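# Fold in the corner flaps at one box end

## Task

At one short end of the cardboard box, tuck both corner flaps inward so that both long walls stand upright and the box sits on its bottom. The fold only counts if it stays that way after the robot lets go.

## Robot and tools

Robot and views. Two arms, left_arm and right_arm, each with six joints and a parallel gripper. Three 504x504 cameras: cam_high (fixed, overhead), cam_left_wrist and cam_right_wrist. Calibration data (intrinsics, distortion, world-to-camera transforms) is supplied for projecting points; it may be off by a few degrees and millimetres, and wrist camera poses come from joint readings.

Frame. All reported positions share one scene frame in metres: origin on the table surface midway between the arms, +z up, +x away from the robot over the table, +y toward left_arm. The arm names do not indicate image left or right. Reported hand positions are approximate, worse at long reach. On each gripper the fingers extend along its +z axis and close along its y axis; end_effector_position is the point between the pads, roughly 1 cm short of the fingertips. Orientation is a quaternion in w,x,y,z order.

execute_actions. Argument actions is a list holding zero or one item; optional pictures (boolean) turns camera images on or off (on by default).
- Empty list: no command, just returns the current state.
- Motion: {"rows": [...], "steps": n}. rows holds 1 to 15 rows; steps is 1 to 15 (default 15), each step 1/30 s. Row k is used on step k; if rows run out, the final row is reused.
- Wait: {"steps": n} with n up to 300 and no rows. It returns once n steps have elapsed since the previous result, and your reply time uses up part of that.
A refused call sends nothing to the robot.

Row layout. One list of 14 numbers covering both arms, each in [-1, 1], always all 14 even if one arm stays still: left waist, shoulder, elbow, wrist pitch, wrist yaw, wrist roll, left opening, then the same seven for the right arm. The six joint entries are offsets, not poses: they are measured from that arm's joint angles in the most recent result that printed them (before any such result in this scene, and for the second or later call within one reply, from the arm's angles when the action begins). They are not added to the previous row. Scale: 1.0 equals 1.202 rad for the waist, 1.258 shoulder, 1.238 elbow, 2.073 wrist pitch, 2.022 for wrist yaw and for wrist roll. Consequently an all-zero row is not a pause; it pulls the arms back to the reference angles. Joint ranges (rad): waist -2.618 to 3.054, shoulder 0.000 to 3.142, elbow 0.000 to 3.142, wrist pitch -1.571 to 1.571, wrist yaw -1.571 to 1.571, wrist roll -2.094 to 2.094. True ends may differ by up to 0.036 rad. A request more than 0.036 rad beyond an end is refused; a request past the real end (and beyond the current angle) is clipped there, and a "joint sent to its limit" line may appear, possibly referring to an earlier, still-running action. No such line does not prove more room exists. The opening entry is absolute, not an offset: +1 fully open, -1 closed.

Motion behaviour. Joints move at limited speed: each step the target is kept within 0.202 rad (waist), 0.258 (shoulder), 0.238 (elbow), 0.573 (wrist pitch), 0.522 (wrist yaw and roll) of the measured angle, and targets are scaled back if they would move the gripper over 70 mm from where it is. Friction can leave a joint up to about 0.031 rad short; smaller requested moves may not happen. Between calls the arms keep heading to the last row sent until they all settle or a step is HELD; after that only a new action makes them continue. Fingers already in motion finish their motion.

Result lines. The state line gives each gripper's position and quaternion. Joint positions and Joint velocities list each arm's six joints (rad, rad/s) and then the finger-pad gap (m, m/s; 0.094 m is fully open). grip_measured reports finger opening on the command scale; each gripper's reading may be biased by about 1 mm. To hold something, command an opening below grip_measured: roughly 0.03 lower for a firm hold, less for a gentle one. Pad force tops out near 50 to 62 N (lower on some grippers and on parts under about 2 mm thick). "joint command not followed" means a clearance check altered or blocked joint targets on some steps; the opening was still applied. HELD marks steps where your row was wholly or partly not sent.

zoom_image. Arguments camera (cam_high, cam_left_wrist or cam_right_wrist) and region [x0, y0, x1, y1] in pixels of that camera's newest image, origin top-left, at most 504 by 504. Returns an enlarged view.

finished_scene. Argument scene: the number of the current scene. Ends it for good and reports whether the goal was met; the next scene's task then appears. Answering without any tool call ends everything.

Heat. Holding loads warms motors, even during thinking. MOTOR HOT warns at 75 °C; at 90 °C that arm halts for 10 s; at 100 °C the arm loses power and drops. These appear as OVER-TEMPERATURE FAULT lines.

Cautions. Do not knock or place anything off the table. Keep the arms from striking or pushing on each other. Avoid dropping, slipping, slamming or shoving hard on the box. Held parts or loose items may get brief outside tugs. Release the box and move clear before finishing so the flaps and walls stay in place unaided. Faster, smoother, lower-effort motion is preferred.

Each tool is called after "Call:" as name([rows], argument=value, ...), one row to a line, values as JSON.

## Session

Call:
execute_actions(actions=[])

Scene clock: 0.00 s of 4500.00 s.
left_arm: end_effector_position=(+0.4250, +0.3371, +0.4074) grip_measured=+1.000 end_effector_quat_wxyz=(+0.712, -0.012, +0.702, +0.018) | right_arm: end_effector_position=(+0.4053, -0.2329, +0.4062) grip_measured=-0.991 end_effector_quat_wxyz=(+0.706, -0.069, +0.702, +0.069)
Joint positions: left_arm=[-0.014  1.042  1.053  0.003 -0.013  0.007  0.094] | right_arm=[ 0.013  1.037  1.053 -0.011 -0.008 -0.001  0.   ]
Joint velocities: left_arm=[ 0.007 -0.002 -0.007  0.007  0.022 -0.066  0.   ] | right_arm=[ 0.002 -0.022 -0.002  0.007  0.066  0.022 -0.001]

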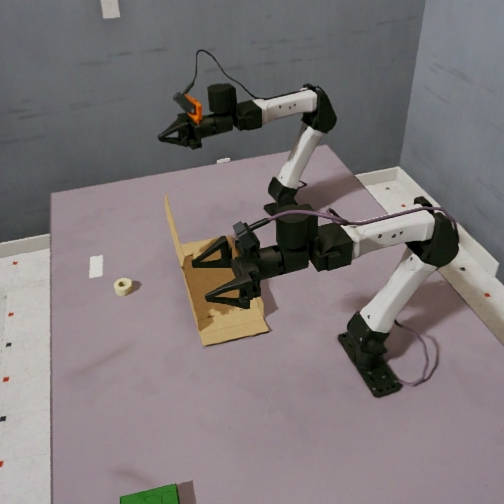

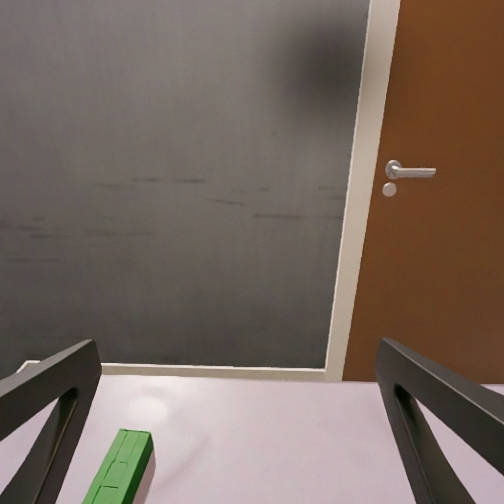

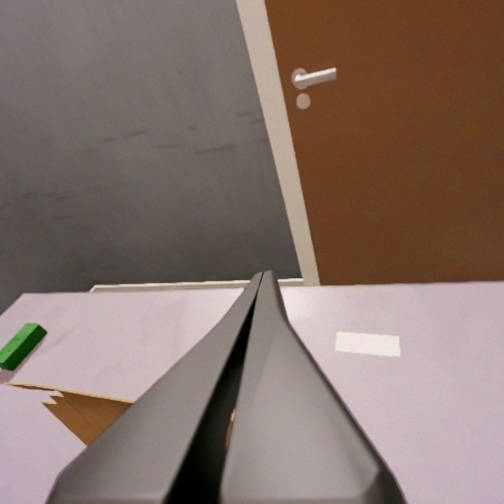

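Call:
execute_actions([
  {"rows": [[0.6,0,0,0,0,0,1,-0.2,0,0,0,0,0,-1]], "steps": 15},
], pictures=false)

Call:
execute_actions([
  {"steps": 20},
])

Scene clock: 6.07 s of 4500.00 s.
left_arm: end_effector_position=(+0.3203, +0.5848, +0.4074) grip_measured=+1.000 end_effector_quat_wxyz=(+0.658, -0.264, +0.651, +0.272) | right_arm: end_effector_position=(+0.4116, -0.3238, +0.4062) grip_measured=-0.991 end_effector_quat_wxyz=(+0.709, +0.017, +0.705, -0.019)
Joint positions: left_arm=[ 0.711  1.042  1.053  0.003 -0.023  0.008  0.094] | right_arm=[-0.228  1.037  1.053 -0.011 -0.002 -0.002  0.   ]
Joint velocities: left_arm=[-0.002  0.007  0.007  0.007  0.007 -0.037  0.   ] | right_arm=[-0.007  0.012  0.022  0.066  0.037 -0.007  0.   ]
Steps of this call (steps 1 to 90: nothing new was sent; then 2.57 s passed at rest; steps 91 to 105: all 15 steps of this action). Readings (joint positions):
91: left_arm=[0.013 1.042 1.053 0.003 0.003 0.008] | right_arm=[-0.016 1.037 1.053 -0.011 -0.025 -0.002]
92: left_arm=[0.076 1.042 1.053 0.003 0.007 0.008] | right_arm=[-0.078 1.037 1.053 -0.011 -0.030 -0.002]
94: left_arm=[0.226 1.042 1.053 0.003 0.002 0.008] | right_arm=[-0.192 1.037 1.053 -0.011 -0.013 -0.002]
98: left_arm=[0.527 1.042 1.053 0.003 -0.005 0.008] | right_arm=[-0.228 1.037 1.053 -0.011 -0.002 -0.002]
105: the state above

Scene clock: 6.73 s of 4500.00 s.
left_arm: end_effector_position=(+0.3204, +0.5846, +0.4074) grip_measured=+1.000 end_effector_quat_wxyz=(+0.658, -0.263, +0.651, +0.272) | right_arm: end_effector_position=(+0.4116, -0.3238, +0.4062) grip_measured=-0.991 end_effector_quat_wxyz=(+0.709, +0.017, +0.705, -0.019)
Joint positions: left_arm=[ 0.711  1.042  1.053  0.003 -0.021  0.008  0.094] | right_arm=[-0.228  1.037  1.053 -0.011 -0.002 -0.002  0.   ]
Joint velocities: left_arm=[-0.007 -0.022  0.007 -0.022 -0.051 -0.022  0.   ] | right_arm=[-0.002 -0.002  0.002  0.007  0.022  0.007 -0.   ]
Steps of this call (steps 1 to 15: the robot went on to your last target; steps 16 to 20: nothing new was sent). Readings (joint positions):
1: left_arm=[0.711 1.042 1.053 0.003 -0.023 0.008] | right_arm=[-0.228 1.037 1.053 -0.011 -0.002 -0.002]
2: left_arm=[0.711 1.042 1.053 0.003 -0.022 0.008] | right_arm=[-0.228 1.037 1.053 -0.011 -0.002 -0.002]
4: left_arm=[0.711 1.042 1.053 0.003 -0.022 0.008] | right_arm=[-0.228 1.037 1.053 -0.011 -0.002 -0.002]
8: left_arm=[0.711 1.042 1.053 0.003 -0.022 0.008] | right_arm=[-0.228 1.037 1.053 -0.011 -0.002 -0.002]
20: the state above
All arms were judged still, so your last target was given up. Only a new action makes them travel on or press farther. Fingers that are still opening or closing keep moving.
camera_calibration (this result's frames):
cam_left_wrist: T_world_to_cam=[[0.68317, -0.730086, -0.0159082, 0.208576], [-0.29504, -0.256022, -0.920546, 0.654571], [0.668005, 0.633583, -0.390311, -0.323539], [0, 0, 0, 1]] pos_world=[0.266757, 0.524852, 0.479599]
cam_right_wrist: T_world_to_cam=[[0.0142212, -0.966334, -0.256896, -0.208314], [-0.599774, 0.197326, -0.775457, 0.641697], [0.800043, 0.165108, -0.576776, 0.0600637], [0, 0, 0, 1]] pos_world=[0.339782, -0.337841, 0.478737]

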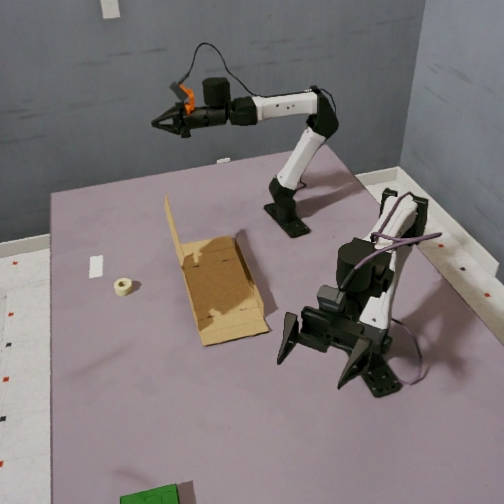

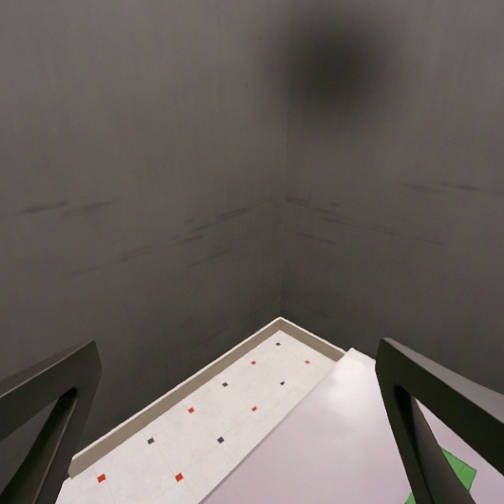

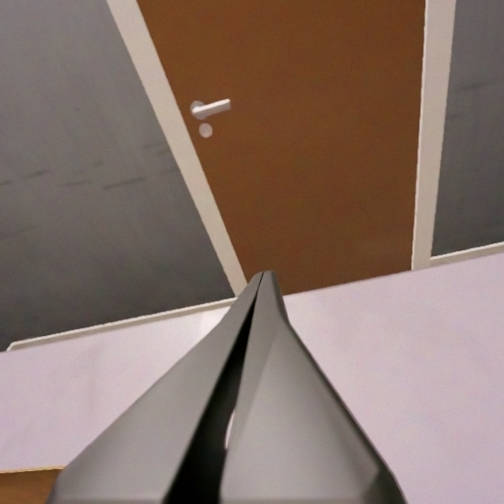

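Call:
zoom_image(camera="cam_high", region=[140, 180, 310, 360])

Region (140, 180, 310, 360) of cam_high's 504x504 image, scaled by 2.800, with more detail than that image has.

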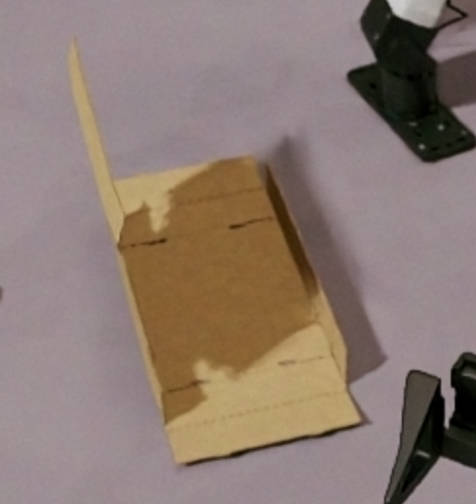

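Call:
execute_actions([
  {"rows": [[-0.8,0,0,-0.386,0,0,1,0.5,0,0,-0.386,0,0,-1]], "steps": 15},
], pictures=false)

Call:
execute_actions([
  {"rows": [[-0.46,0,0,0,0,0,1,0,0,0,0,0,0,-1]], "steps": 15},
])

Scene clock: 31.00 s of 4500.00 s.
left_arm: end_effector_position=(+0.3639, +0.2936, +0.2457) grip_measured=+1.000 end_effector_quat_wxyz=(+0.419, +0.048, +0.907, -0.010) | right_arm: end_effector_position=(+0.3046, -0.1388, +0.2464) grip_measured=-0.991 end_effector_quat_wxyz=(+0.400, -0.248, +0.874, +0.118)
Joint positions: left_arm=[-0.151  1.039  1.056 -0.724 -0.023  0.008  0.094] | right_arm=[ 0.372  1.034  1.06  -0.736 -0.012 -0.001  0.   ]
Joint velocities: left_arm=[-1.922  0.022 -0.007 -0.344  0.095 -0.022  0.   ] | right_arm=[-0.012 -0.007 -0.002 -0.476  0.139  0.022  0.   ]
Steps of this call (steps 1 to 90: nothing new was sent; then 20.77 s passed at rest; steps 91 to 105: all 15 steps of this action). Readings (joint positions):
91: left_arm=[0.694 1.042 1.055 -0.035 -0.031 0.008] | right_arm=[-0.210 1.036 1.057 -0.048 0.008 -0.001]
92: left_arm=[0.655 1.039 1.056 -0.092 -0.034 0.008] | right_arm=[-0.172 1.034 1.060 -0.104 0.011 -0.001]
94: left_arm=[0.564 1.039 1.056 -0.225 -0.032 0.008] | right_arm=[-0.083 1.034 1.060 -0.228 0.009 -0.001]
98: left_arm=[0.359 1.039 1.056 -0.482 -0.031 0.008] | right_arm=[0.115 1.034 1.060 -0.481 0.008 -0.001]
105: the state above

Scene clock: 31.50 s of 4500.00 s.
left_arm: end_effector_position=(+0.2994, +0.1314, +0.2448) grip_measured=+1.000 end_effector_quat_wxyz=(+0.397, +0.296, +0.860, -0.128) | right_arm: end_effector_position=(+0.3037, -0.1394, +0.2452) grip_measured=-0.991 end_effector_quat_wxyz=(+0.398, -0.248, +0.876, +0.117)
Joint positions: left_arm=[-0.705  1.039  1.056 -0.729 -0.014  0.008  0.094] | right_arm=[ 0.372  1.034  1.06  -0.742 -0.012 -0.001  0.   ]
Joint velocities: left_arm=[-0.002  0.012 -0.007 -0.022 -0.007 -0.066  0.   ] | right_arm=[-0.002  0.017 -0.012  0.022 -0.066 -0.022 -0.001]
Steps of this call (steps 1 to 15: all 15 steps of this action). Readings (joint positions):
1: left_arm=[-0.221 1.039 1.056 -0.729 -0.024 0.008] | right_arm=[0.372 1.034 1.060 -0.743 -0.012 -0.001]
2: left_arm=[-0.295 1.039 1.056 -0.729 -0.025 0.008] | right_arm=[0.372 1.034 1.060 -0.743 -0.012 -0.001]
4: left_arm=[-0.446 1.039 1.056 -0.729 -0.025 0.008] | right_arm=[0.372 1.034 1.060 -0.743 -0.012 -0.001]
8: left_arm=[-0.687 1.039 1.056 -0.729 -0.013 0.008] | right_arm=[0.372 1.034 1.060 -0.742 -0.012 -0.001]
15: the state above
camera_calibration (this result's frames):
cam_left_wrist: T_world_to_cam=[[-0.627794, -0.77836, -0.00556342, 0.285754], [-0.701062, 0.568526, -0.430453, 0.275875], [0.338211, -0.266336, -0.902596, 0.256598], [0, 0, 0, 1]] pos_world=[0.286016, 0.133919, 0.351945]
cam_right_wrist: T_world_to_cam=[[0.403032, -0.882362, -0.242906, -0.179807], [-0.912683, -0.367897, -0.177935, 0.28543], [0.067639, 0.29341, -0.953591, 0.355796], [0, 0, 0, 1]] pos_world=[0.308909, -0.15804, 0.346396]

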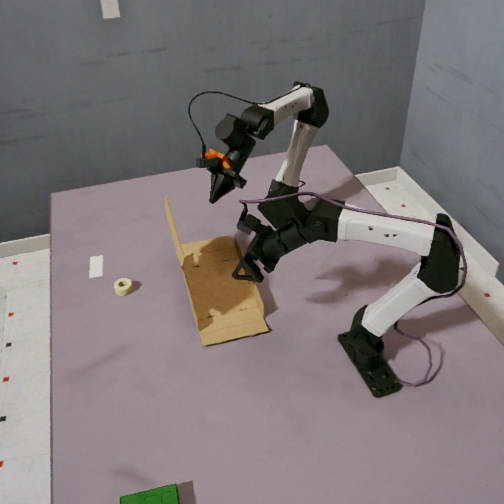

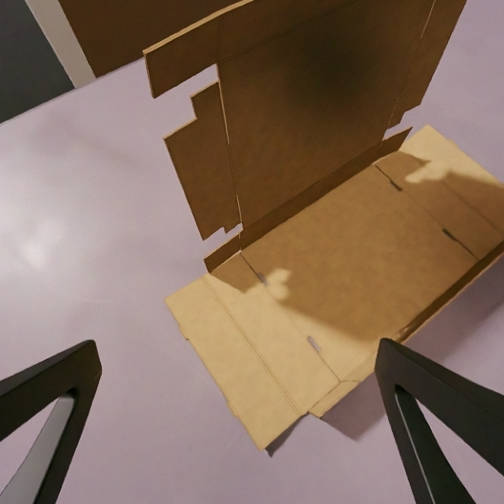

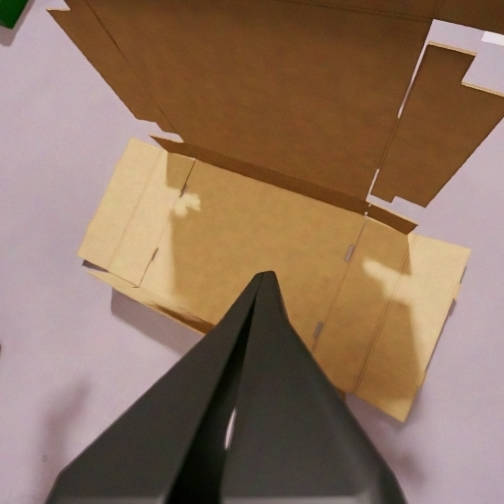

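Call:
zoom_image(camera="cam_left_wrist", region=[150, 200, 420, 470])

Call:
zoom_image(camera="cam_right_wrist", region=[60, 90, 300, 330])

Region (150, 200, 420, 470) of cam_left_wrist's 504x504 image, scaled by 1.867, with more detail than that image has.

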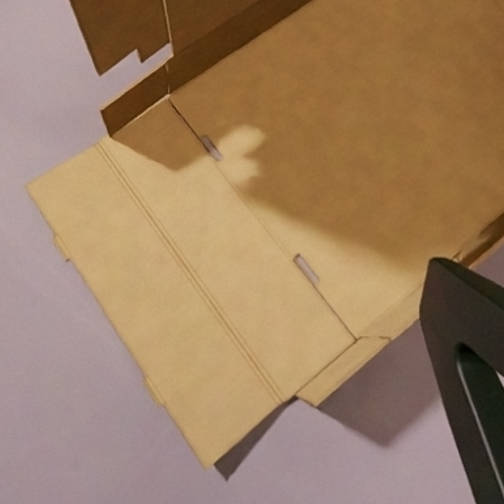

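Region (60, 90, 300, 330) of cam_right_wrist's 504x504 image, scaled by 2.100, with more detail than that image has.

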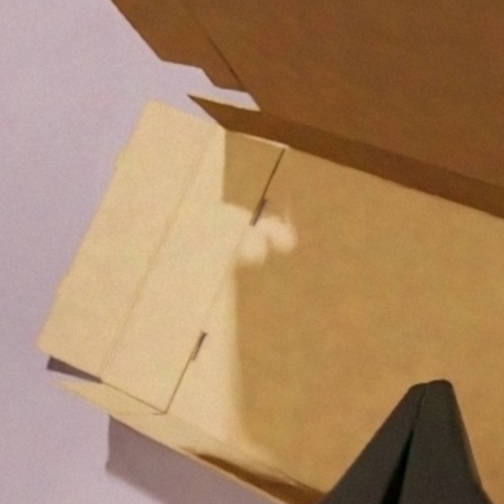

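Call:
execute_actions([
  {"rows": [[-0.255,0.217,-0.11,-0.038,0,0,-1,0.109,0.425,0.121,-0.227,0,-0.4545,0.0]], "steps": 15},
], pictures=false)

Call:
execute_actions([
  {"steps": 10},
])

Scene clock: 70.83 s of 4500.00 s.
left_arm: end_effector_position=(+0.2153, +0.0842, +0.0970) grip_measured=-0.977 end_effector_quat_wxyz=(+0.162, +0.460, +0.869, -0.078) | right_arm: end_effector_position=(+0.2513, -0.1313, +0.0967) grip_measured=-0.002 end_effector_quat_wxyz=(+0.007, -0.695, +0.719, +0.005)
Joint positions: left_arm=[-1.012  1.328  0.918 -0.799 -0.012  0.007  0.001] | right_arm=[ 0.497  1.581  1.202 -1.179 -0.011 -0.865  0.047]
Joint velocities: left_arm=[ 0.017  0.012 -0.007  0.066  0.022  0.037 -0.   ] | right_arm=[ 0.012 -0.129 -0.017 -0.11  -0.007 -0.344 -0.   ]
Steps of this call (steps 1 to 15: the robot went on to your last target; steps 16 to 90: nothing new was sent; then 35.83 s passed at rest; steps 91 to 105: all 15 steps of this action). Readings (joint positions):
91: left_arm=[-0.719 1.050 1.052 -0.729 -0.022 0.007] | right_arm=[0.389 1.066 1.096 -0.816 0.000 -0.080]
92: left_arm=[-0.753 1.072 1.046 -0.728 -0.024 0.007] | right_arm=[0.427 1.129 1.153 -0.898 0.001 -0.179]
94: left_arm=[-0.833 1.145 1.018 -0.728 -0.024 0.007] | right_arm=[0.482 1.277 1.215 -0.971 -0.007 -0.372]
98: left_arm=[-0.991 1.298 0.944 -0.754 -0.016 0.007] | right_arm=[0.497 1.552 1.217 -1.075 -0.011 -0.679]
105: the state above

Scene clock: 71.17 s of 4500.00 s.
left_arm: end_effector_position=(+0.2153, +0.0842, +0.0970) grip_measured=-0.977 end_effector_quat_wxyz=(+0.162, +0.460, +0.869, -0.078) | right_arm: end_effector_position=(+0.2478, -0.1341, +0.0976) grip_measured=-0.002 end_effector_quat_wxyz=(-0.000, -0.710, +0.704, +0.005)
Joint positions: left_arm=[-1.012  1.328  0.918 -0.799 -0.012  0.007  0.001] | right_arm=[ 0.497  1.577  1.202 -1.198 -0.011 -0.908  0.047]
Joint velocities: left_arm=[ 0.017 -0.002  0.017  0.051  0.037 -0.007  0.   ] | right_arm=[ 0.002 -0.022 -0.002  0.022 -0.066 -0.051  0.001]
Steps of this call (steps 1 to 10: the robot went on to your last target). Readings (joint positions):
1: left_arm=[-1.012 1.328 0.918 -0.799 -0.012 0.007] | right_arm=[0.497 1.578 1.202 -1.184 -0.011 -0.875]
2: left_arm=[-1.012 1.328 0.918 -0.799 -0.012 0.007] | right_arm=[0.497 1.577 1.202 -1.188 -0.011 -0.882]
4: left_arm=[-1.012 1.328 0.918 -0.799 -0.012 0.007] | right_arm=[0.497 1.577 1.202 -1.193 -0.011 -0.893]
8: left_arm=[-1.012 1.328 0.918 -0.799 -0.012 0.007] | right_arm=[0.497 1.577 1.202 -1.197 -0.011 -0.905]
10: the state above
camera_calibration (this result's frames):
cam_left_wrist: T_world_to_cam=[[-0.834405, -0.551126, 0.00528396, 0.219765], [-0.550136, 0.833412, 0.0526804, 0.0785244], [-0.0334372, 0.0410499, -0.998597, 0.202572], [0, 0, 0, 1]] pos_world=[0.233346, 0.0473594, 0.19699]
cam_right_wrist: T_world_to_cam=[[0.965331, -0.250883, -0.0720722, -0.259763], [-0.156527, -0.777317, 0.609326, -0.108958], [-0.208892, -0.576919, -0.789638, 0.153162], [0, 0, 0, 1]] pos_world=[0.265697, -0.0615032, 0.168612]

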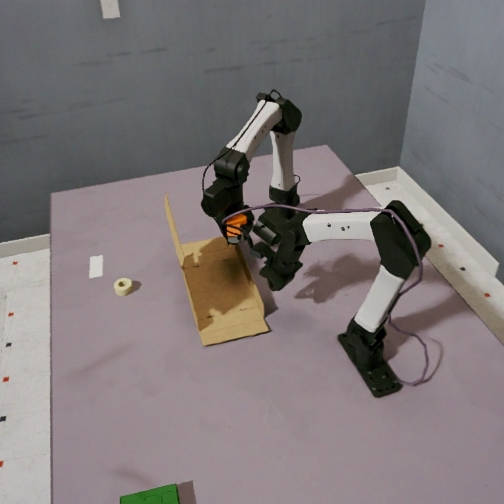

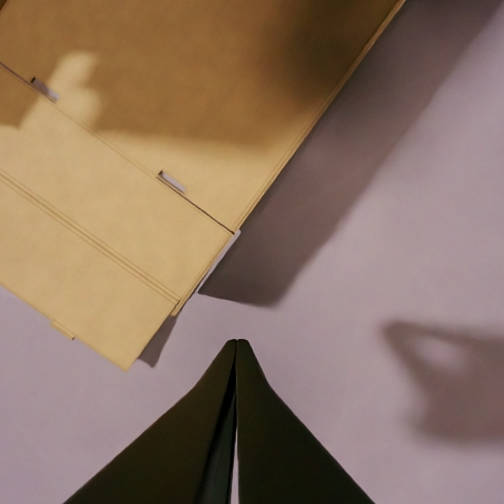

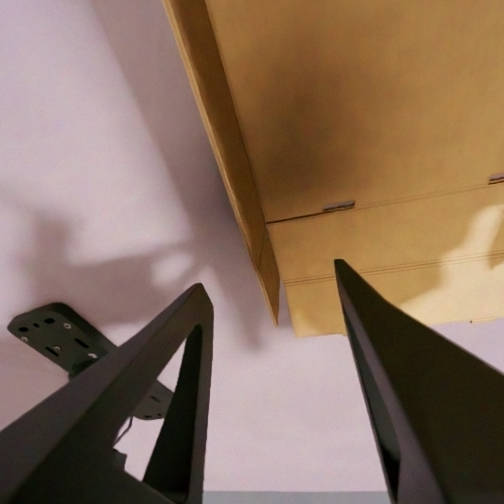

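Call:
execute_actions([
  {"rows": [[0,0.004,-0.014,0.013,0,0,-1,0.02,0.002,-0.014,0.012,0,0,0],[0,0.008,-0.028,0.026,0,0,-1,0.04,0.004,-0.029,0.024,0,0.01,0],[0,0.011,-0.042,0.039,0,0,-1,0.04,0.006,-0.043,0.036,0,0.02,0],[0,0.015,-0.055,0.052,0,0,-1,0.04,0.008,-0.058,0.048,0,0.02,0],[0,0.019,-0.069,0.064,0,0,-1,0.04,0.01,-0.072,0.06,0,0.02,0],[0,0.023,-0.083,0.076,0,0,-1,0.04,0.012,-0.087,0.071,0,0.02,0],[0,0.026,-0.097,0.088,0,0,-1,0.04,0.014,-0.101,0.082,0,0.02,0],[0,0.03,-0.111,0.1,0,0,-1,0.04,0.016,-0.116,0.093,0,0.02,0],[0,0.034,-0.125,0.112,0,0,-1,0.04,0.018,-0.13,0.104,0,0.02,0],[0,0.038,-0.138,0.124,0,0,-1,0.04,0.02,-0.145,0.115,0,0.02,0],[0,0.041,-0.152,0.133,0,0,-1,0.04,0.022,-0.16,0.123,0,0.02,0],[0,0.045,-0.166,0.14,0,0,-1,0.04,0.024,-0.174,0.13,0,0.02,0]], "steps": 15},
], pictures=false)

Call:
execute_actions([
  {"steps": 10},
])

Scene clock: 83.17 s of 4500.00 s.
left_arm: end_effector_position=(+0.2098, +0.0922, +0.0406) grip_measured=-0.977 end_effector_quat_wxyz=(+0.154, +0.461, +0.871, -0.073) | right_arm: end_effector_position=(+0.2339, -0.1317, +0.0456) grip_measured=-0.002 end_effector_quat_wxyz=(-0.002, -0.714, +0.700, +0.005)
Joint positions: left_arm=[-1.012  1.374  0.725 -0.58  -0.012  0.007  0.001] | right_arm=[ 0.538  1.593  1.005 -0.987 -0.009 -0.877  0.047]
Joint velocities: left_arm=[ 0.012  0.076 -0.129  0.125  0.007 -0.051  0.   ] | right_arm=[-0.022  0.095 -0.115  0.139 -0.007 -0.037 -0.   ]
Steps of this call (steps 1 to 30: the robot went on to your last target; steps 31 to 90: nothing new was sent; then 8.50 s passed at rest; steps 91 to 105: all 15 steps of this action). Readings (joint positions):
91: left_arm=[-1.012 1.328 0.918 -0.798 -0.012 0.007] | right_arm=[0.499 1.577 1.202 -1.198 -0.010 -0.913]
92: left_arm=[-1.012 1.328 0.914 -0.792 -0.012 0.007] | right_arm=[0.505 1.577 1.200 -1.192 -0.009 -0.910]
94: left_arm=[-1.012 1.328 0.895 -0.764 -0.012 0.007] | right_arm=[0.525 1.577 1.182 -1.165 -0.009 -0.898]
98: left_arm=[-1.012 1.337 0.827 -0.693 -0.012 0.007] | right_arm=[0.538 1.577 1.109 -1.095 -0.009 -0.884]
105: the state above

Scene clock: 83.50 s of 4500.00 s.
left_arm: end_effector_position=(+0.2151, +0.0846, +0.0434) grip_measured=-0.977 end_effector_quat_wxyz=(+0.172, +0.459, +0.868, -0.083) | right_arm: end_effector_position=(+0.2405, -0.1260, +0.0444) grip_measured=-0.002 end_effector_quat_wxyz=(+0.016, -0.713, +0.701, +0.003)
Joint positions: left_arm=[-1.012  1.375  0.723 -0.535 -0.012  0.007  0.001] | right_arm=[ 0.538  1.595  1.002 -0.947 -0.009 -0.875  0.047]
Joint velocities: left_arm=[-0.007 -0.002 -0.012  0.066  0.007  0.051  0.001] | right_arm=[ 0.002 -0.002 -0.002  0.037 -0.007  0.007 -0.001]
Steps of this call (steps 1 to 10: the robot went on to your last target). Readings (joint positions):
1: left_arm=[-1.012 1.375 0.723 -0.574 -0.012 0.007] | right_arm=[0.538 1.594 1.002 -0.981 -0.009 -0.877]
2: left_arm=[-1.012 1.375 0.723 -0.568 -0.012 0.007] | right_arm=[0.538 1.595 1.002 -0.975 -0.009 -0.876]
4: left_arm=[-1.012 1.375 0.723 -0.553 -0.012 0.007] | right_arm=[0.538 1.595 1.002 -0.962 -0.009 -0.876]
8: left_arm=[-1.012 1.375 0.723 -0.539 -0.012 0.007] | right_arm=[0.538 1.595 1.002 -0.949 -0.009 -0.875]
10: the state above
camera_calibration (this result's frames):
cam_left_wrist: T_world_to_cam=[[-0.834468, -0.551035, 0.00488785, 0.220064], [-0.550651, 0.834161, 0.0309594, 0.0819366], [-0.021137, 0.0231431, -0.999509, 0.147879], [0, 0, 0, 1]] pos_world=[0.231881, 0.0494922, 0.144194]
cam_right_wrist: T_world_to_cam=[[0.969095, -0.241168, -0.0518984, -0.255046], [-0.165238, -0.790804, 0.589343, -0.070175], [-0.183172, -0.562554, -0.806214, 0.11065], [0, 0, 0, 1]] pos_world=[0.255836, -0.0547571, 0.117328]

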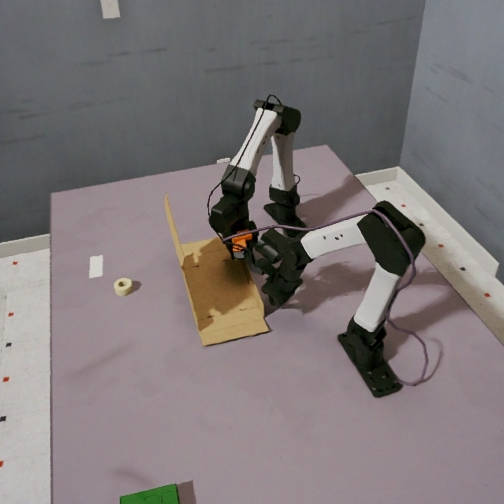

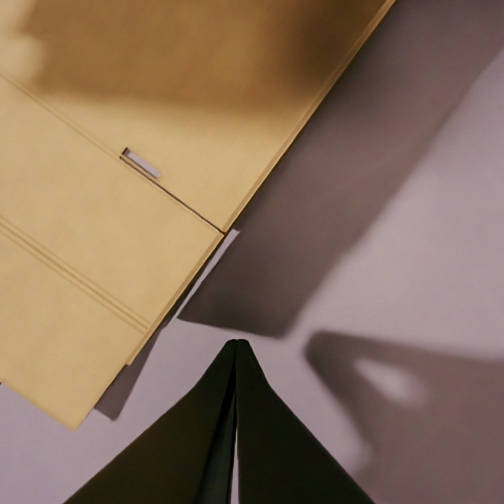

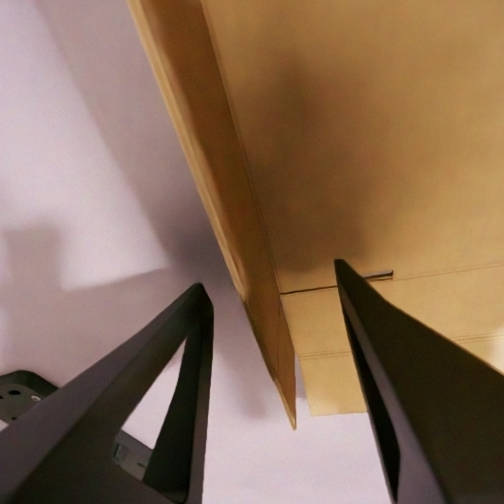

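Call:
execute_actions([
  {"rows": [[0,0.036,0,0,0,0,-1,0,0.05,0,-0.008,0,0,0]], "steps": 12},
])

Scene clock: 86.33 s of 4500.00 s.
left_arm: end_effector_position=(+0.2143, +0.0858, +0.0350) grip_measured=-0.977 end_effector_quat_wxyz=(+0.159, +0.461, +0.870, -0.076) | right_arm: end_effector_position=(+0.2370, -0.1290, +0.0319) grip_measured=-0.002 end_effector_quat_wxyz=(-0.011, -0.713, +0.701, +0.005)
Joint positions: left_arm=[-1.012  1.407  0.723 -0.531 -0.012  0.007  0.001] | right_arm=[ 0.538  1.645  1.002 -0.95  -0.009 -0.875  0.047]
Joint velocities: left_arm=[-0.012 -0.007 -0.012 -0.037  0.022 -0.037 -0.001] | right_arm=[ 0.002 -0.002  0.022  0.007 -0.037 -0.022 -0.001]
Steps of this call (steps 1 to 30: the robot went on to your last target; steps 31 to 73: nothing new was sent; steps 74 to 85: all 12 steps of this action). Readings (joint positions):
74: left_arm=[-1.012 1.378 0.723 -0.531 -0.012 0.007] | right_arm=[0.538 1.599 1.002 -0.944 -0.009 -0.875]
75: left_arm=[-1.012 1.385 0.723 -0.531 -0.012 0.007] | right_arm=[0.538 1.608 1.002 -0.944 -0.009 -0.875]
77: left_arm=[-1.012 1.400 0.723 -0.531 -0.012 0.007] | right_arm=[0.538 1.631 1.002 -0.947 -0.009 -0.875]
81: left_arm=[-1.012 1.407 0.723 -0.531 -0.012 0.007] | right_arm=[0.538 1.645 1.002 -0.949 -0.009 -0.875]
85: the state above
camera_calibration (this result's frames):
cam_left_wrist: T_world_to_cam=[[-0.834386, -0.551154, 0.00540162, 0.220054], [-0.549931, 0.833113, 0.0591542, 0.0796998], [-0.0371032, 0.0463869, -0.998234, 0.140807], [0, 0, 0, 1]] pos_world=[0.232663, 0.0483529, 0.134655]
cam_right_wrist: T_world_to_cam=[[0.966284, -0.243885, -0.0825499, -0.251785], [-0.141034, -0.76958, 0.62278, -0.0697862], [-0.215416, -0.590141, -0.77803, 0.101447], [0, 0, 0, 1]] pos_world=[0.255307, -0.0552447, 0.101606]

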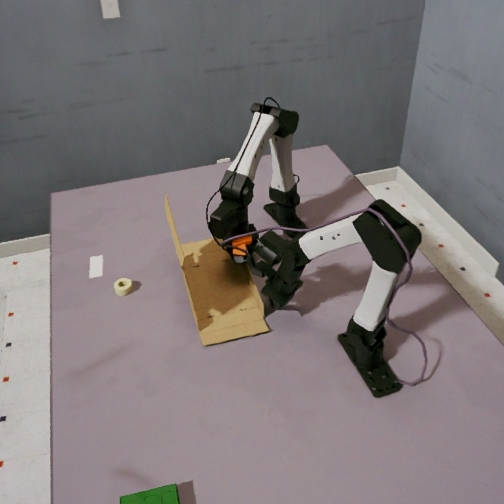

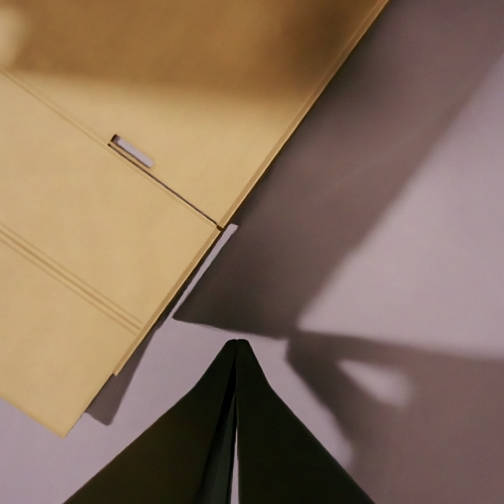

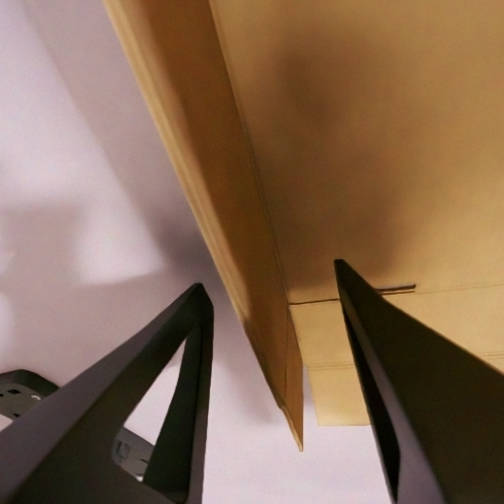

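Close the right gripper gently.

Call:
execute_actions([
  {"rows": [[0,0,0,0,0,0,-1,0,0,0,0,0,0,-0.15],[0,0,0,0,0,0,-1,0,0,0,0,0,0,-0.3],[0,0,0,0,0,0,-1,0,0,0,0,0,0,-0.45],[0,0,0,0,0,0,-1,0,0,0,0,0,0,-0.57],[0,0,0,0,0,0,-1,0,0,0,0,0,0,-0.67],[0,0,0,0,0,0,-1,0,0,0,0,0,0,-0.75],[0,0,0,0,0,0,-1,0,0,0,0,0,0,-0.81],[0,0,0,0,0,0,-1,0,0,0,0,0,0,-0.86],[0,0,0,0,0,0,-1,0,0,0,0,0,0,-0.89],[0,0,0,0,0,0,-1,0,0,0,0,0,0,-0.91],[0,0,0,0,0,0,-1,0,0,0,0,0,0,-0.93],[0,0,0,0,0,0,-1,0,0,0,0,0,0,-0.95]], "steps": 15},
])

Scene clock: 90.33 s of 4500.00 s.
left_arm: end_effector_position=(+0.2143, +0.0858, +0.0350) grip_measured=-0.977 end_effector_quat_wxyz=(+0.159, +0.461, +0.870, -0.076) | right_arm: end_effector_position=(+0.2376, -0.1296, +0.0319) grip_measured=-0.945 end_effector_quat_wxyz=(-0.011, -0.713, +0.701, +0.003)
Joint positions: left_arm=[-1.012  1.407  0.723 -0.531 -0.012  0.007  0.001] | right_arm=[ 0.538  1.645  1.002 -0.95  -0.005 -0.875  0.003]
Joint velocities: left_arm=[ 0.002  0.002 -0.012  0.066 -0.051  0.007 -0.   ] | right_arm=[ 0.007 -0.002  0.017 -0.022 -0.022  0.007  0.001]
Steps of this call (steps 1 to 15: the robot went on to your last target; steps 16 to 90: nothing new was sent; then 0.50 s passed at rest; steps 91 to 105: all 15 steps of this action). Readings (joint positions):
91: left_arm=[-1.012 1.407 0.723 -0.531 -0.012 0.007] | right_arm=[0.538 1.645 1.002 -0.950 -0.009 -0.875]
92: left_arm=[-1.012 1.407 0.723 -0.531 -0.012 0.007] | right_arm=[0.538 1.645 1.002 -0.950 -0.009 -0.875]
94: left_arm=[-1.012 1.407 0.723 -0.531 -0.012 0.007] | right_arm=[0.538 1.645 1.002 -0.950 -0.009 -0.875]
98: left_arm=[-1.012 1.407 0.723 -0.531 -0.012 0.007] | right_arm=[0.538 1.645 1.002 -0.950 -0.009 -0.875]
105: the state above
camera_calibration (this result's frames):
cam_left_wrist: T_world_to_cam=[[-0.834386, -0.551154, 0.00540162, 0.220054], [-0.549931, 0.833113, 0.0591542, 0.0796998], [-0.0371032, 0.0463869, -0.998234, 0.140807], [0, 0, 0, 1]] pos_world=[0.232663, 0.0483529, 0.134655]
cam_right_wrist: T_world_to_cam=[[0.966458, -0.244435, -0.0788075, -0.25266], [-0.143117, -0.767375, 0.625022, -0.0694596], [-0.213252, -0.592779, -0.776618, 0.100301], [0, 0, 0, 1]] pos_world=[0.255634, -0.0556038, 0.101398]

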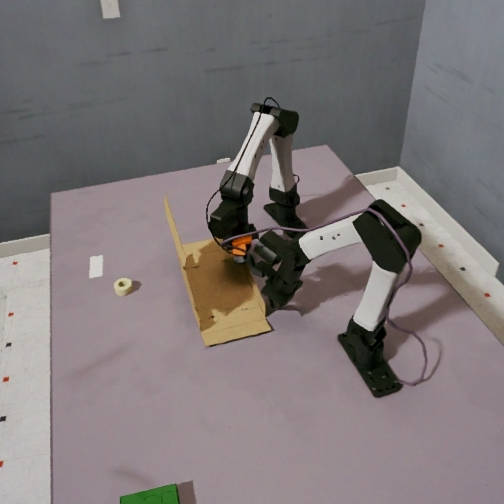

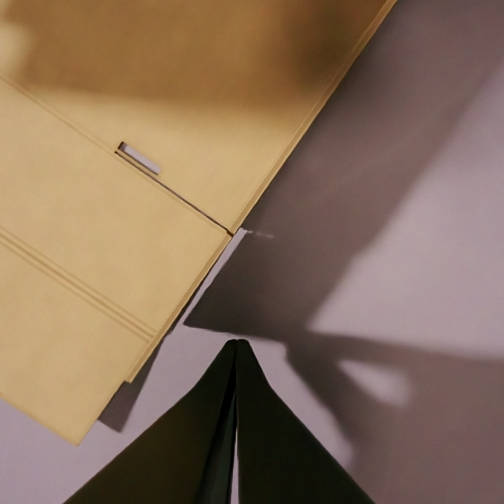

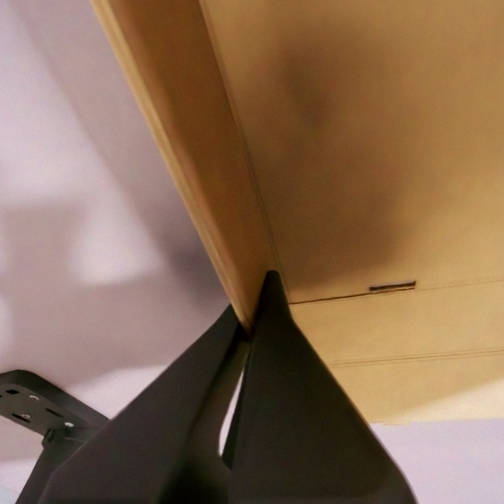

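Call:
execute_actions([
  {"rows": [[0.01,0.012,0.014,0,0,0,-1,0,0,0,0,0,0,-0.975],[0.017,0.021,0.022,0,0,0,-1,0,0,0,0,0,0,-0.975],[0.024,0.03,0.03,0,0,0,-1,0,0,0,0,0,0,-0.975],[0.031,0.039,0.038,0,0,0,-1,0,0,0,0,0,0,-0.975],[0.038,0.048,0.046,0,0,0,-1,0,0,0,0,0,0,-0.975],[0.045,0.057,0.054,0,0,0,-1,0,0,0,0,0,0,-0.975],[0.052,0.066,0.062,0,0,0,-1,0,0,0,0,0,0,-0.975],[0.059,0.075,0.07,0,0,0,-1,0,0,0,0,0,0,-0.975],[0.066,0.084,0.078,0,0,0,-1,0,0,0,0,0,0,-0.975],[0.073,0.092,0.086,0,0,0,-1,0,0,0,0,0,0,-0.975],[0.079,0.1,0.093,0,0,0,-1,0,0,0,0,0,0,-0.975]], "steps": 15},
])

Scene clock: 97.93 s of 4500.00 s.
left_arm: end_effector_position=(+0.2468, +0.0828, +0.0327) grip_measured=-0.977 end_effector_quat_wxyz=(+0.152, +0.425, +0.890, -0.068) | right_arm: end_effector_position=(+0.2390, -0.1293, +0.0319) grip_measured=-0.963 end_effector_quat_wxyz=(-0.008, -0.710, +0.704, +0.001)
Joint positions: left_arm=[-0.929  1.516  0.815 -0.535 -0.007  0.007  0.001] | right_arm=[ 0.538  1.645  1.002 -0.944 -0.    -0.867  0.002]
Joint velocities: left_arm=[ 0.012  0.002  0.002  0.037  0.037 -0.051 -0.   ] | right_arm=[-0.002 -0.012  0.017 -0.066  0.022  0.051  0.   ]
Steps of this call (steps 1 to 15: the robot went on to your last target; steps 16 to 90: nothing new was sent; then 4.10 s passed at rest; steps 91 to 105: all 15 steps of this action). Readings (joint positions):
91: left_arm=[-1.012 1.407 0.723 -0.531 -0.012 0.007] | right_arm=[0.538 1.645 1.002 -0.949 -0.004 -0.875]
92: left_arm=[-1.010 1.408 0.723 -0.531 -0.012 0.007] | right_arm=[0.538 1.645 1.002 -0.949 -0.003 -0.875]
94: left_arm=[-0.999 1.420 0.731 -0.532 -0.012 0.007] | right_arm=[0.538 1.645 1.002 -0.948 -0.003 -0.875]
98: left_arm=[-0.964 1.467 0.770 -0.533 -0.012 0.007] | right_arm=[0.538 1.645 1.002 -0.947 -0.001 -0.873]
105: the state above
camera_calibration (this result's frames):
cam_left_wrist: T_world_to_cam=[[-0.786466, -0.61754, 0.0108098, 0.239071], [-0.614961, 0.784568, 0.0792218, 0.119591], [-0.0574036, 0.0556576, -0.996798, 0.144061], [0, 0, 0, 1]] pos_world=[0.269834, 0.0457902, 0.131541]
cam_right_wrist: T_world_to_cam=[[0.965201, -0.251339, -0.0722266, -0.254803], [-0.152897, -0.766438, 0.623856, -0.0664967], [-0.212156, -0.591103, -0.778195, 0.100783], [0, 0, 0, 1]] pos_world=[0.257151, -0.0554346, 0.101509]

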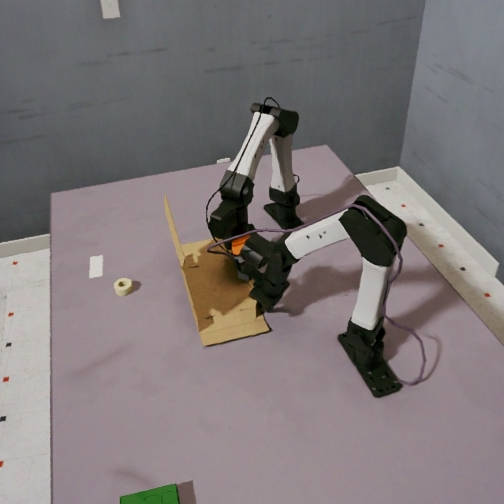

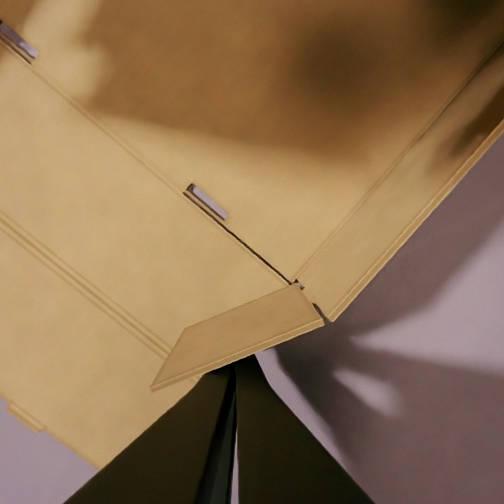

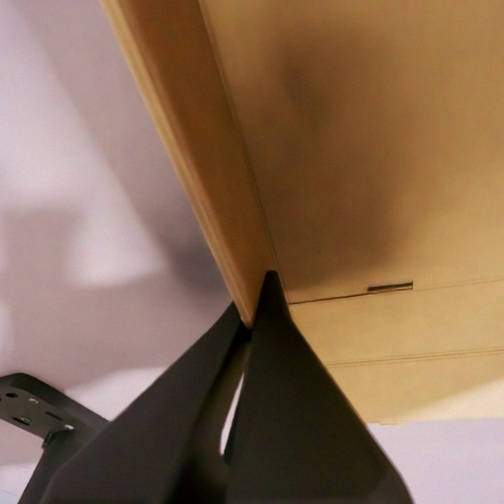

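Call:
execute_actions([
  {"rows": [[0.005,0.015,0.022,0,0,0,-1,0,0,0,0,0,0,-0.99],[0.008,0.025,0.033,0,0,0,-1,0,0,0,0,0,0,-0.99],[0.011,0.035,0.044,0,0,0,-1,0,0,0,0,0,0,-0.99],[0.014,0.045,0.054,0,0,0,-1,0,0,0,0,0,0,-0.99],[0.017,0.055,0.064,0,0,0,-1,0,0,0,0,0,0,-0.99],[0.02,0.065,0.075,0,0,0,-1,0,0,0,0,0,0,-0.99],[0.02,0.075,0.085,0,0,0,-1,0,0,0,0,0,0,-0.99],[0.02,0.085,0.095,0,0,0,-1,0,0,0,0,0,0,-0.99],[0.02,0.095,0.106,0,0,0,-1,0,0,0,0,0,0,-0.99],[0.02,0.105,0.116,0,0,0,-1,0,0,0,0,0,0,-0.99],[0.02,0.114,0.126,0,0,0,-1,0,0,0,0,0,0,-0.99],[0.02,0.123,0.136,0,0,0,-1,0,0,0,0,0,0,-0.99]], "steps": 15},
])

Scene clock: 103.33 s of 4500.00 s.
left_arm: end_effector_position=(+0.2710, +0.0631, +0.0303) grip_measured=-0.977 end_effector_quat_wxyz=(+0.141, +0.418, +0.895, -0.061) | right_arm: end_effector_position=(+0.2403, -0.1298, +0.0319) grip_measured=-0.972 end_effector_quat_wxyz=(-0.008, -0.707, +0.707, -0.003)
Joint positions: left_arm=[-0.911  1.655  0.955 -0.562 -0.007  0.007  0.001] | right_arm=[ 0.538  1.645  1.002 -0.942  0.007 -0.858  0.001]
Joint velocities: left_arm=[ 0.027  0.071  0.051 -0.051 -0.007 -0.037  0.001] | right_arm=[-0.002 -0.002 -0.012 -0.066 -0.037 -0.037 -0.001]
Steps of this call (steps 1 to 15: the robot went on to your last target; steps 16 to 90: nothing new was sent; then 1.90 s passed at rest; steps 91 to 105: all 15 steps of this action). Readings (joint positions):
91: left_arm=[-0.928 1.516 0.815 -0.535 -0.007 0.007] | right_arm=[0.538 1.645 1.002 -0.944 -0.000 -0.867]
92: left_arm=[-0.928 1.518 0.818 -0.537 -0.007 0.007] | right_arm=[0.538 1.645 1.002 -0.944 -0.000 -0.866]
94: left_arm=[-0.926 1.534 0.835 -0.547 -0.007 0.007] | right_arm=[0.538 1.645 1.002 -0.944 0.002 -0.865]
98: left_arm=[-0.916 1.585 0.887 -0.552 -0.006 0.007] | right_arm=[0.538 1.645 1.002 -0.943 0.004 -0.861]
105: the state above
camera_calibration (this result's frames):
cam_left_wrist: T_world_to_cam=[[-0.775009, -0.631855, 0.010963, 0.243706], [-0.627475, 0.771466, 0.105432, 0.153503], [-0.0750755, 0.074832, -0.994366, 0.147726], [0, 0, 0, 1]] pos_world=[0.296284, 0.0245098, 0.128038]
cam_right_wrist: T_world_to_cam=[[0.96334, -0.260334, -0.0648307, -0.257102], [-0.163924, -0.762457, 0.62593, -0.0636447], [-0.212382, -0.592356, -0.77718, 0.100561], [0, 0, 0, 1]] pos_world=[0.258601, -0.0558908, 0.101323]

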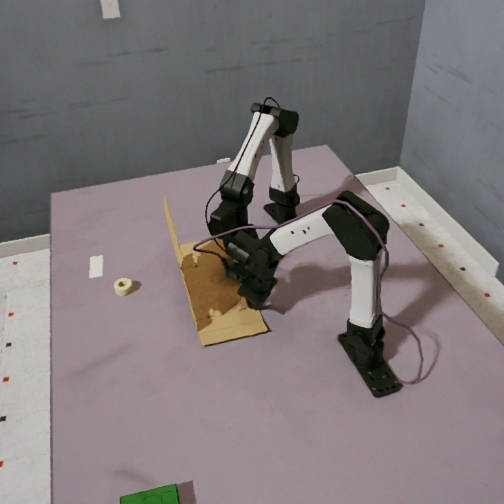

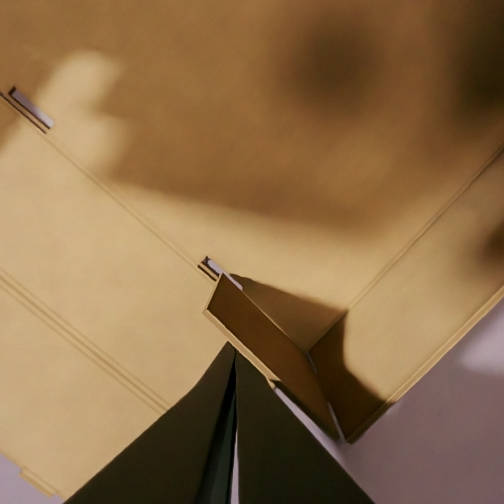

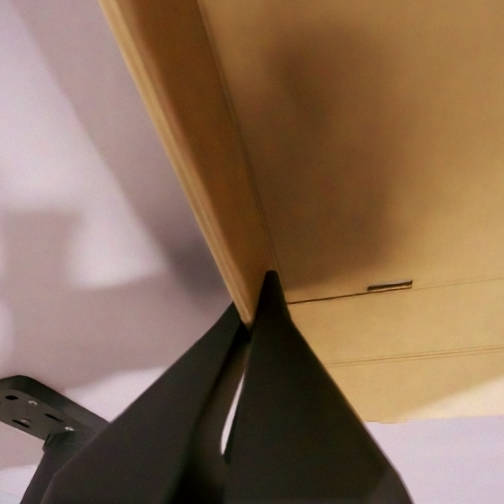

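Call:
execute_actions([
  {"rows": [[-0.01,0.012,0.018,0.01,0,0,-1,0,0,0,0,0,0,-0.985],[-0.015,0.016,0.023,0.012,0,0,-1,0,0,0,0,0,0,-0.985],[-0.02,0.02,0.028,0.014,0,0,-1,0,0,0,0,0,0,-0.985],[-0.025,0.024,0.033,0.016,0,0,-1,0,0,0,0,0,0,-0.985],[-0.03,0.028,0.038,0.018,0,0,-1,0,0,0,0,0,0,-0.985],[-0.034,0.032,0.043,0.02,0,0,-1,0,0,0,0,0,0,-0.985],[-0.038,0.036,0.048,0.022,0,0,-1,0,0,0,0,0,0,-0.985],[-0.042,0.04,0.052,0.024,0,0,-1,0,0,0,0,0,0,-0.985]], "steps": 14},
])

Scene clock: 107.77 s of 4500.00 s.
left_arm: end_effector_position=(+0.2711, +0.0529, +0.0306) grip_measured=-0.977 end_effector_quat_wxyz=(+0.145, +0.430, +0.890, -0.051) | right_arm: end_effector_position=(+0.2410, -0.1326, +0.0320) grip_measured=-0.972 end_effector_quat_wxyz=(-0.011, -0.706, +0.708, -0.010)
Joint positions: left_arm=[-0.942  1.684  0.989 -0.568 -0.033  0.007  0.001] | right_arm=[ 0.538  1.645  1.002 -0.947  0.021 -0.857  0.001]
Joint velocities: left_arm=[-0.007 -0.012 -0.002  0.037 -0.022 -0.081 -0.   ] | right_arm=[ 0.012 -0.007  0.002  0.066 -0.007 -0.051 -0.   ]
Steps of this call (steps 1 to 15: the robot went on to your last target; steps 16 to 90: nothing new was sent; then 0.97 s passed at rest; steps 91 to 104: all 14 steps of this action). Readings (joint positions):
91: left_arm=[-0.910 1.656 0.956 -0.562 -0.008 0.007] | right_arm=[0.538 1.645 1.002 -0.942 0.007 -0.857]
92: left_arm=[-0.911 1.656 0.956 -0.562 -0.009 0.007] | right_arm=[0.538 1.645 1.002 -0.942 0.007 -0.857]
94: left_arm=[-0.916 1.658 0.959 -0.563 -0.014 0.007] | right_arm=[0.538 1.645 1.002 -0.942 0.010 -0.857]
98: left_arm=[-0.937 1.679 0.982 -0.564 -0.023 0.007] | right_arm=[0.538 1.645 1.002 -0.945 0.015 -0.857]
104: the state above
camera_calibration (this result's frames):
cam_left_wrist: T_world_to_cam=[[-0.789569, -0.613509, -0.0137308, 0.241073], [-0.611186, 0.784177, 0.107325, 0.156268], [-0.0550773, 0.0931324, -0.994129, 0.142343], [0, 0, 0, 1]] pos_world=[0.293692, 0.0121018, 0.128046]
cam_right_wrist: T_world_to_cam=[[0.96322, -0.262769, -0.0562124, -0.259105], [-0.168497, -0.753578, 0.635397, -0.0636663], [-0.209323, -0.602556, -0.770137, 0.096826], [0, 0, 0, 1]] pos_world=[0.259116, -0.0577191, 0.100458]

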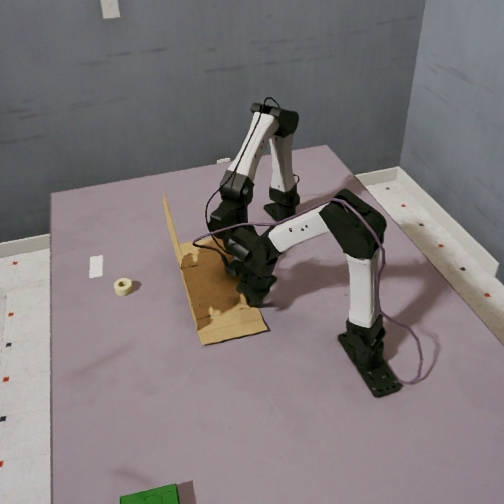

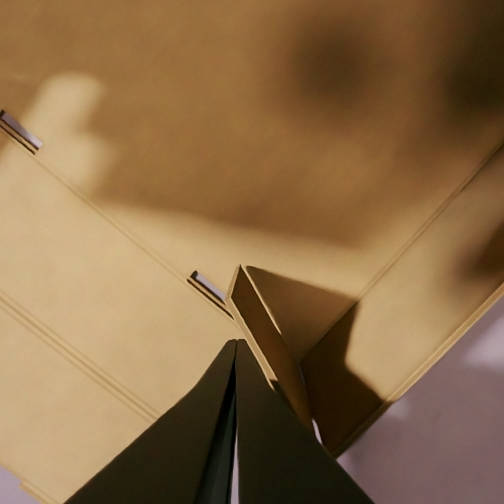

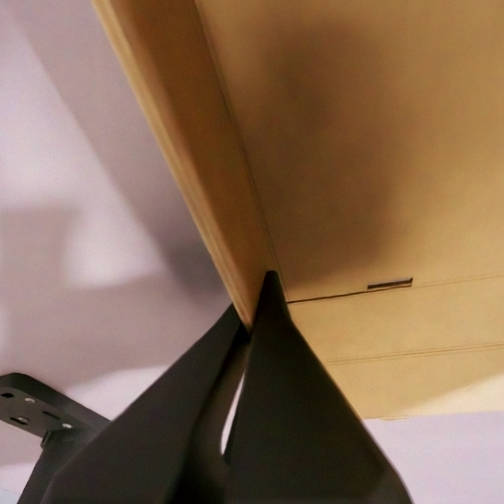

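Call:
execute_actions([
  {"rows": [[0.015,0,0,0,0,0,-1,0,0,0,0,0,0,-0.985],[0.03,0,0,0,0,0,-1,0,0,0,0,0,0,-0.985],[0.045,0,0,0,0.01,0,-1,0,0,0,0,0,0,-0.985],[0.06,0,0,0,0.01,0,-1,0,0,0,0,0,0,-0.985],[0.075,0,0,0,0.01,0,-1,0,0,0,0,0,0,-0.985],[0.09,0,0,0,0.01,0,-1,0,0,0,0,0,0,-0.985],[0.105,0,0,0,0.01,0,-1,0,0,0,0,0,0,-0.985],[0.12,0,0,0,0.01,0,-1,0,0,0,0,0,0,-0.985]], "steps": 14},
])

Scene clock: 111.33 s of 4500.00 s.
left_arm: end_effector_position=(+0.3062, +0.0871, +0.0303) grip_measured=-0.977 end_effector_quat_wxyz=(+0.145, +0.365, +0.918, -0.045) | right_arm: end_effector_position=(+0.2413, -0.1321, +0.0319) grip_measured=-0.972 end_effector_quat_wxyz=(-0.009, -0.706, +0.708, -0.009)
Joint positions: left_arm=[-0.796  1.684  0.989 -0.571 -0.021  0.007  0.001] | right_arm=[ 0.538  1.645  1.002 -0.945  0.02  -0.857  0.001]
Joint velocities: left_arm=[-0.002  0.002  0.012 -0.051 -0.007  0.037 -0.   ] | right_arm=[-0.002  0.007  0.002 -0.037  0.022 -0.007 -0.001]
Steps of this call (steps 1 to 15: the robot went on to your last target; steps 16 to 90: nothing new was sent; then 0.10 s passed at rest; steps 91 to 104: all 14 steps of this action). Readings (joint positions):
91: left_arm=[-0.941 1.684 0.989 -0.571 -0.035 0.007] | right_arm=[0.538 1.645 1.002 -0.947 0.021 -0.857]
92: left_arm=[-0.936 1.684 0.989 -0.571 -0.035 0.007] | right_arm=[0.538 1.645 1.002 -0.947 0.021 -0.857]
94: left_arm=[-0.914 1.684 0.989 -0.571 -0.027 0.007] | right_arm=[0.538 1.645 1.002 -0.945 0.020 -0.857]
98: left_arm=[-0.837 1.684 0.989 -0.571 -0.023 0.007] | right_arm=[0.538 1.645 1.002 -0.945 0.020 -0.857]
104: the state above
camera_calibration (this result's frames):
cam_left_wrist: T_world_to_cam=[[-0.694756, -0.719242, -0.00241937, 0.26961], [-0.715076, 0.690363, 0.10984, 0.190886], [-0.0773312, 0.0780419, -0.993946, 0.14897], [0, 0, 0, 1]] pos_world=[0.335331, 0.0505081, 0.127754]
cam_right_wrist: T_world_to_cam=[[0.96317, -0.263024, -0.0558735, -0.259289], [-0.169432, -0.755008, 0.633448, -0.0631186], [-0.208797, -0.600651, -0.771765, 0.0973649], [0, 0, 0, 1]] pos_world=[0.259375, -0.057372, 0.100638]

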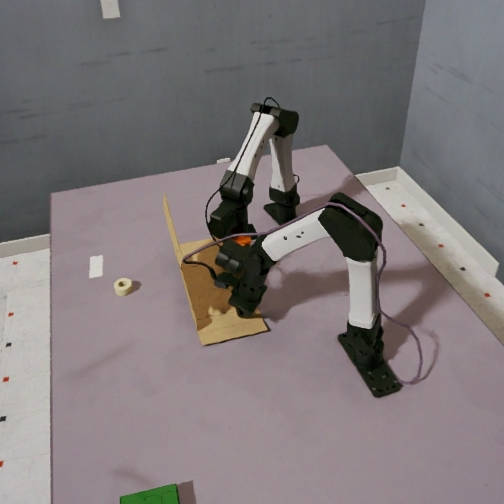

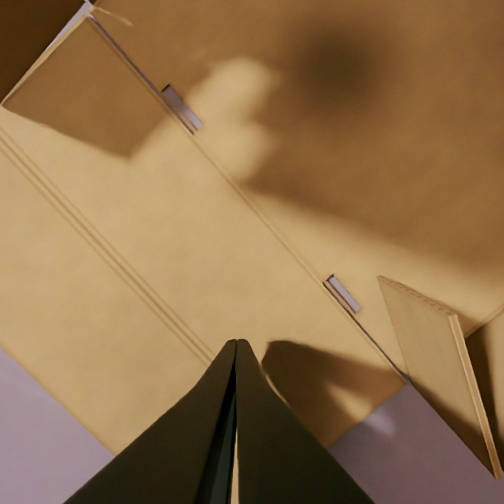

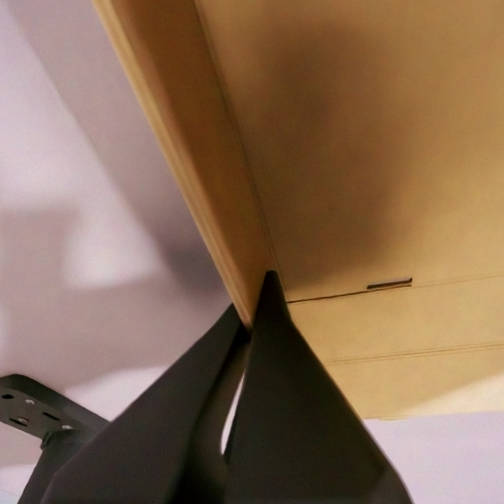

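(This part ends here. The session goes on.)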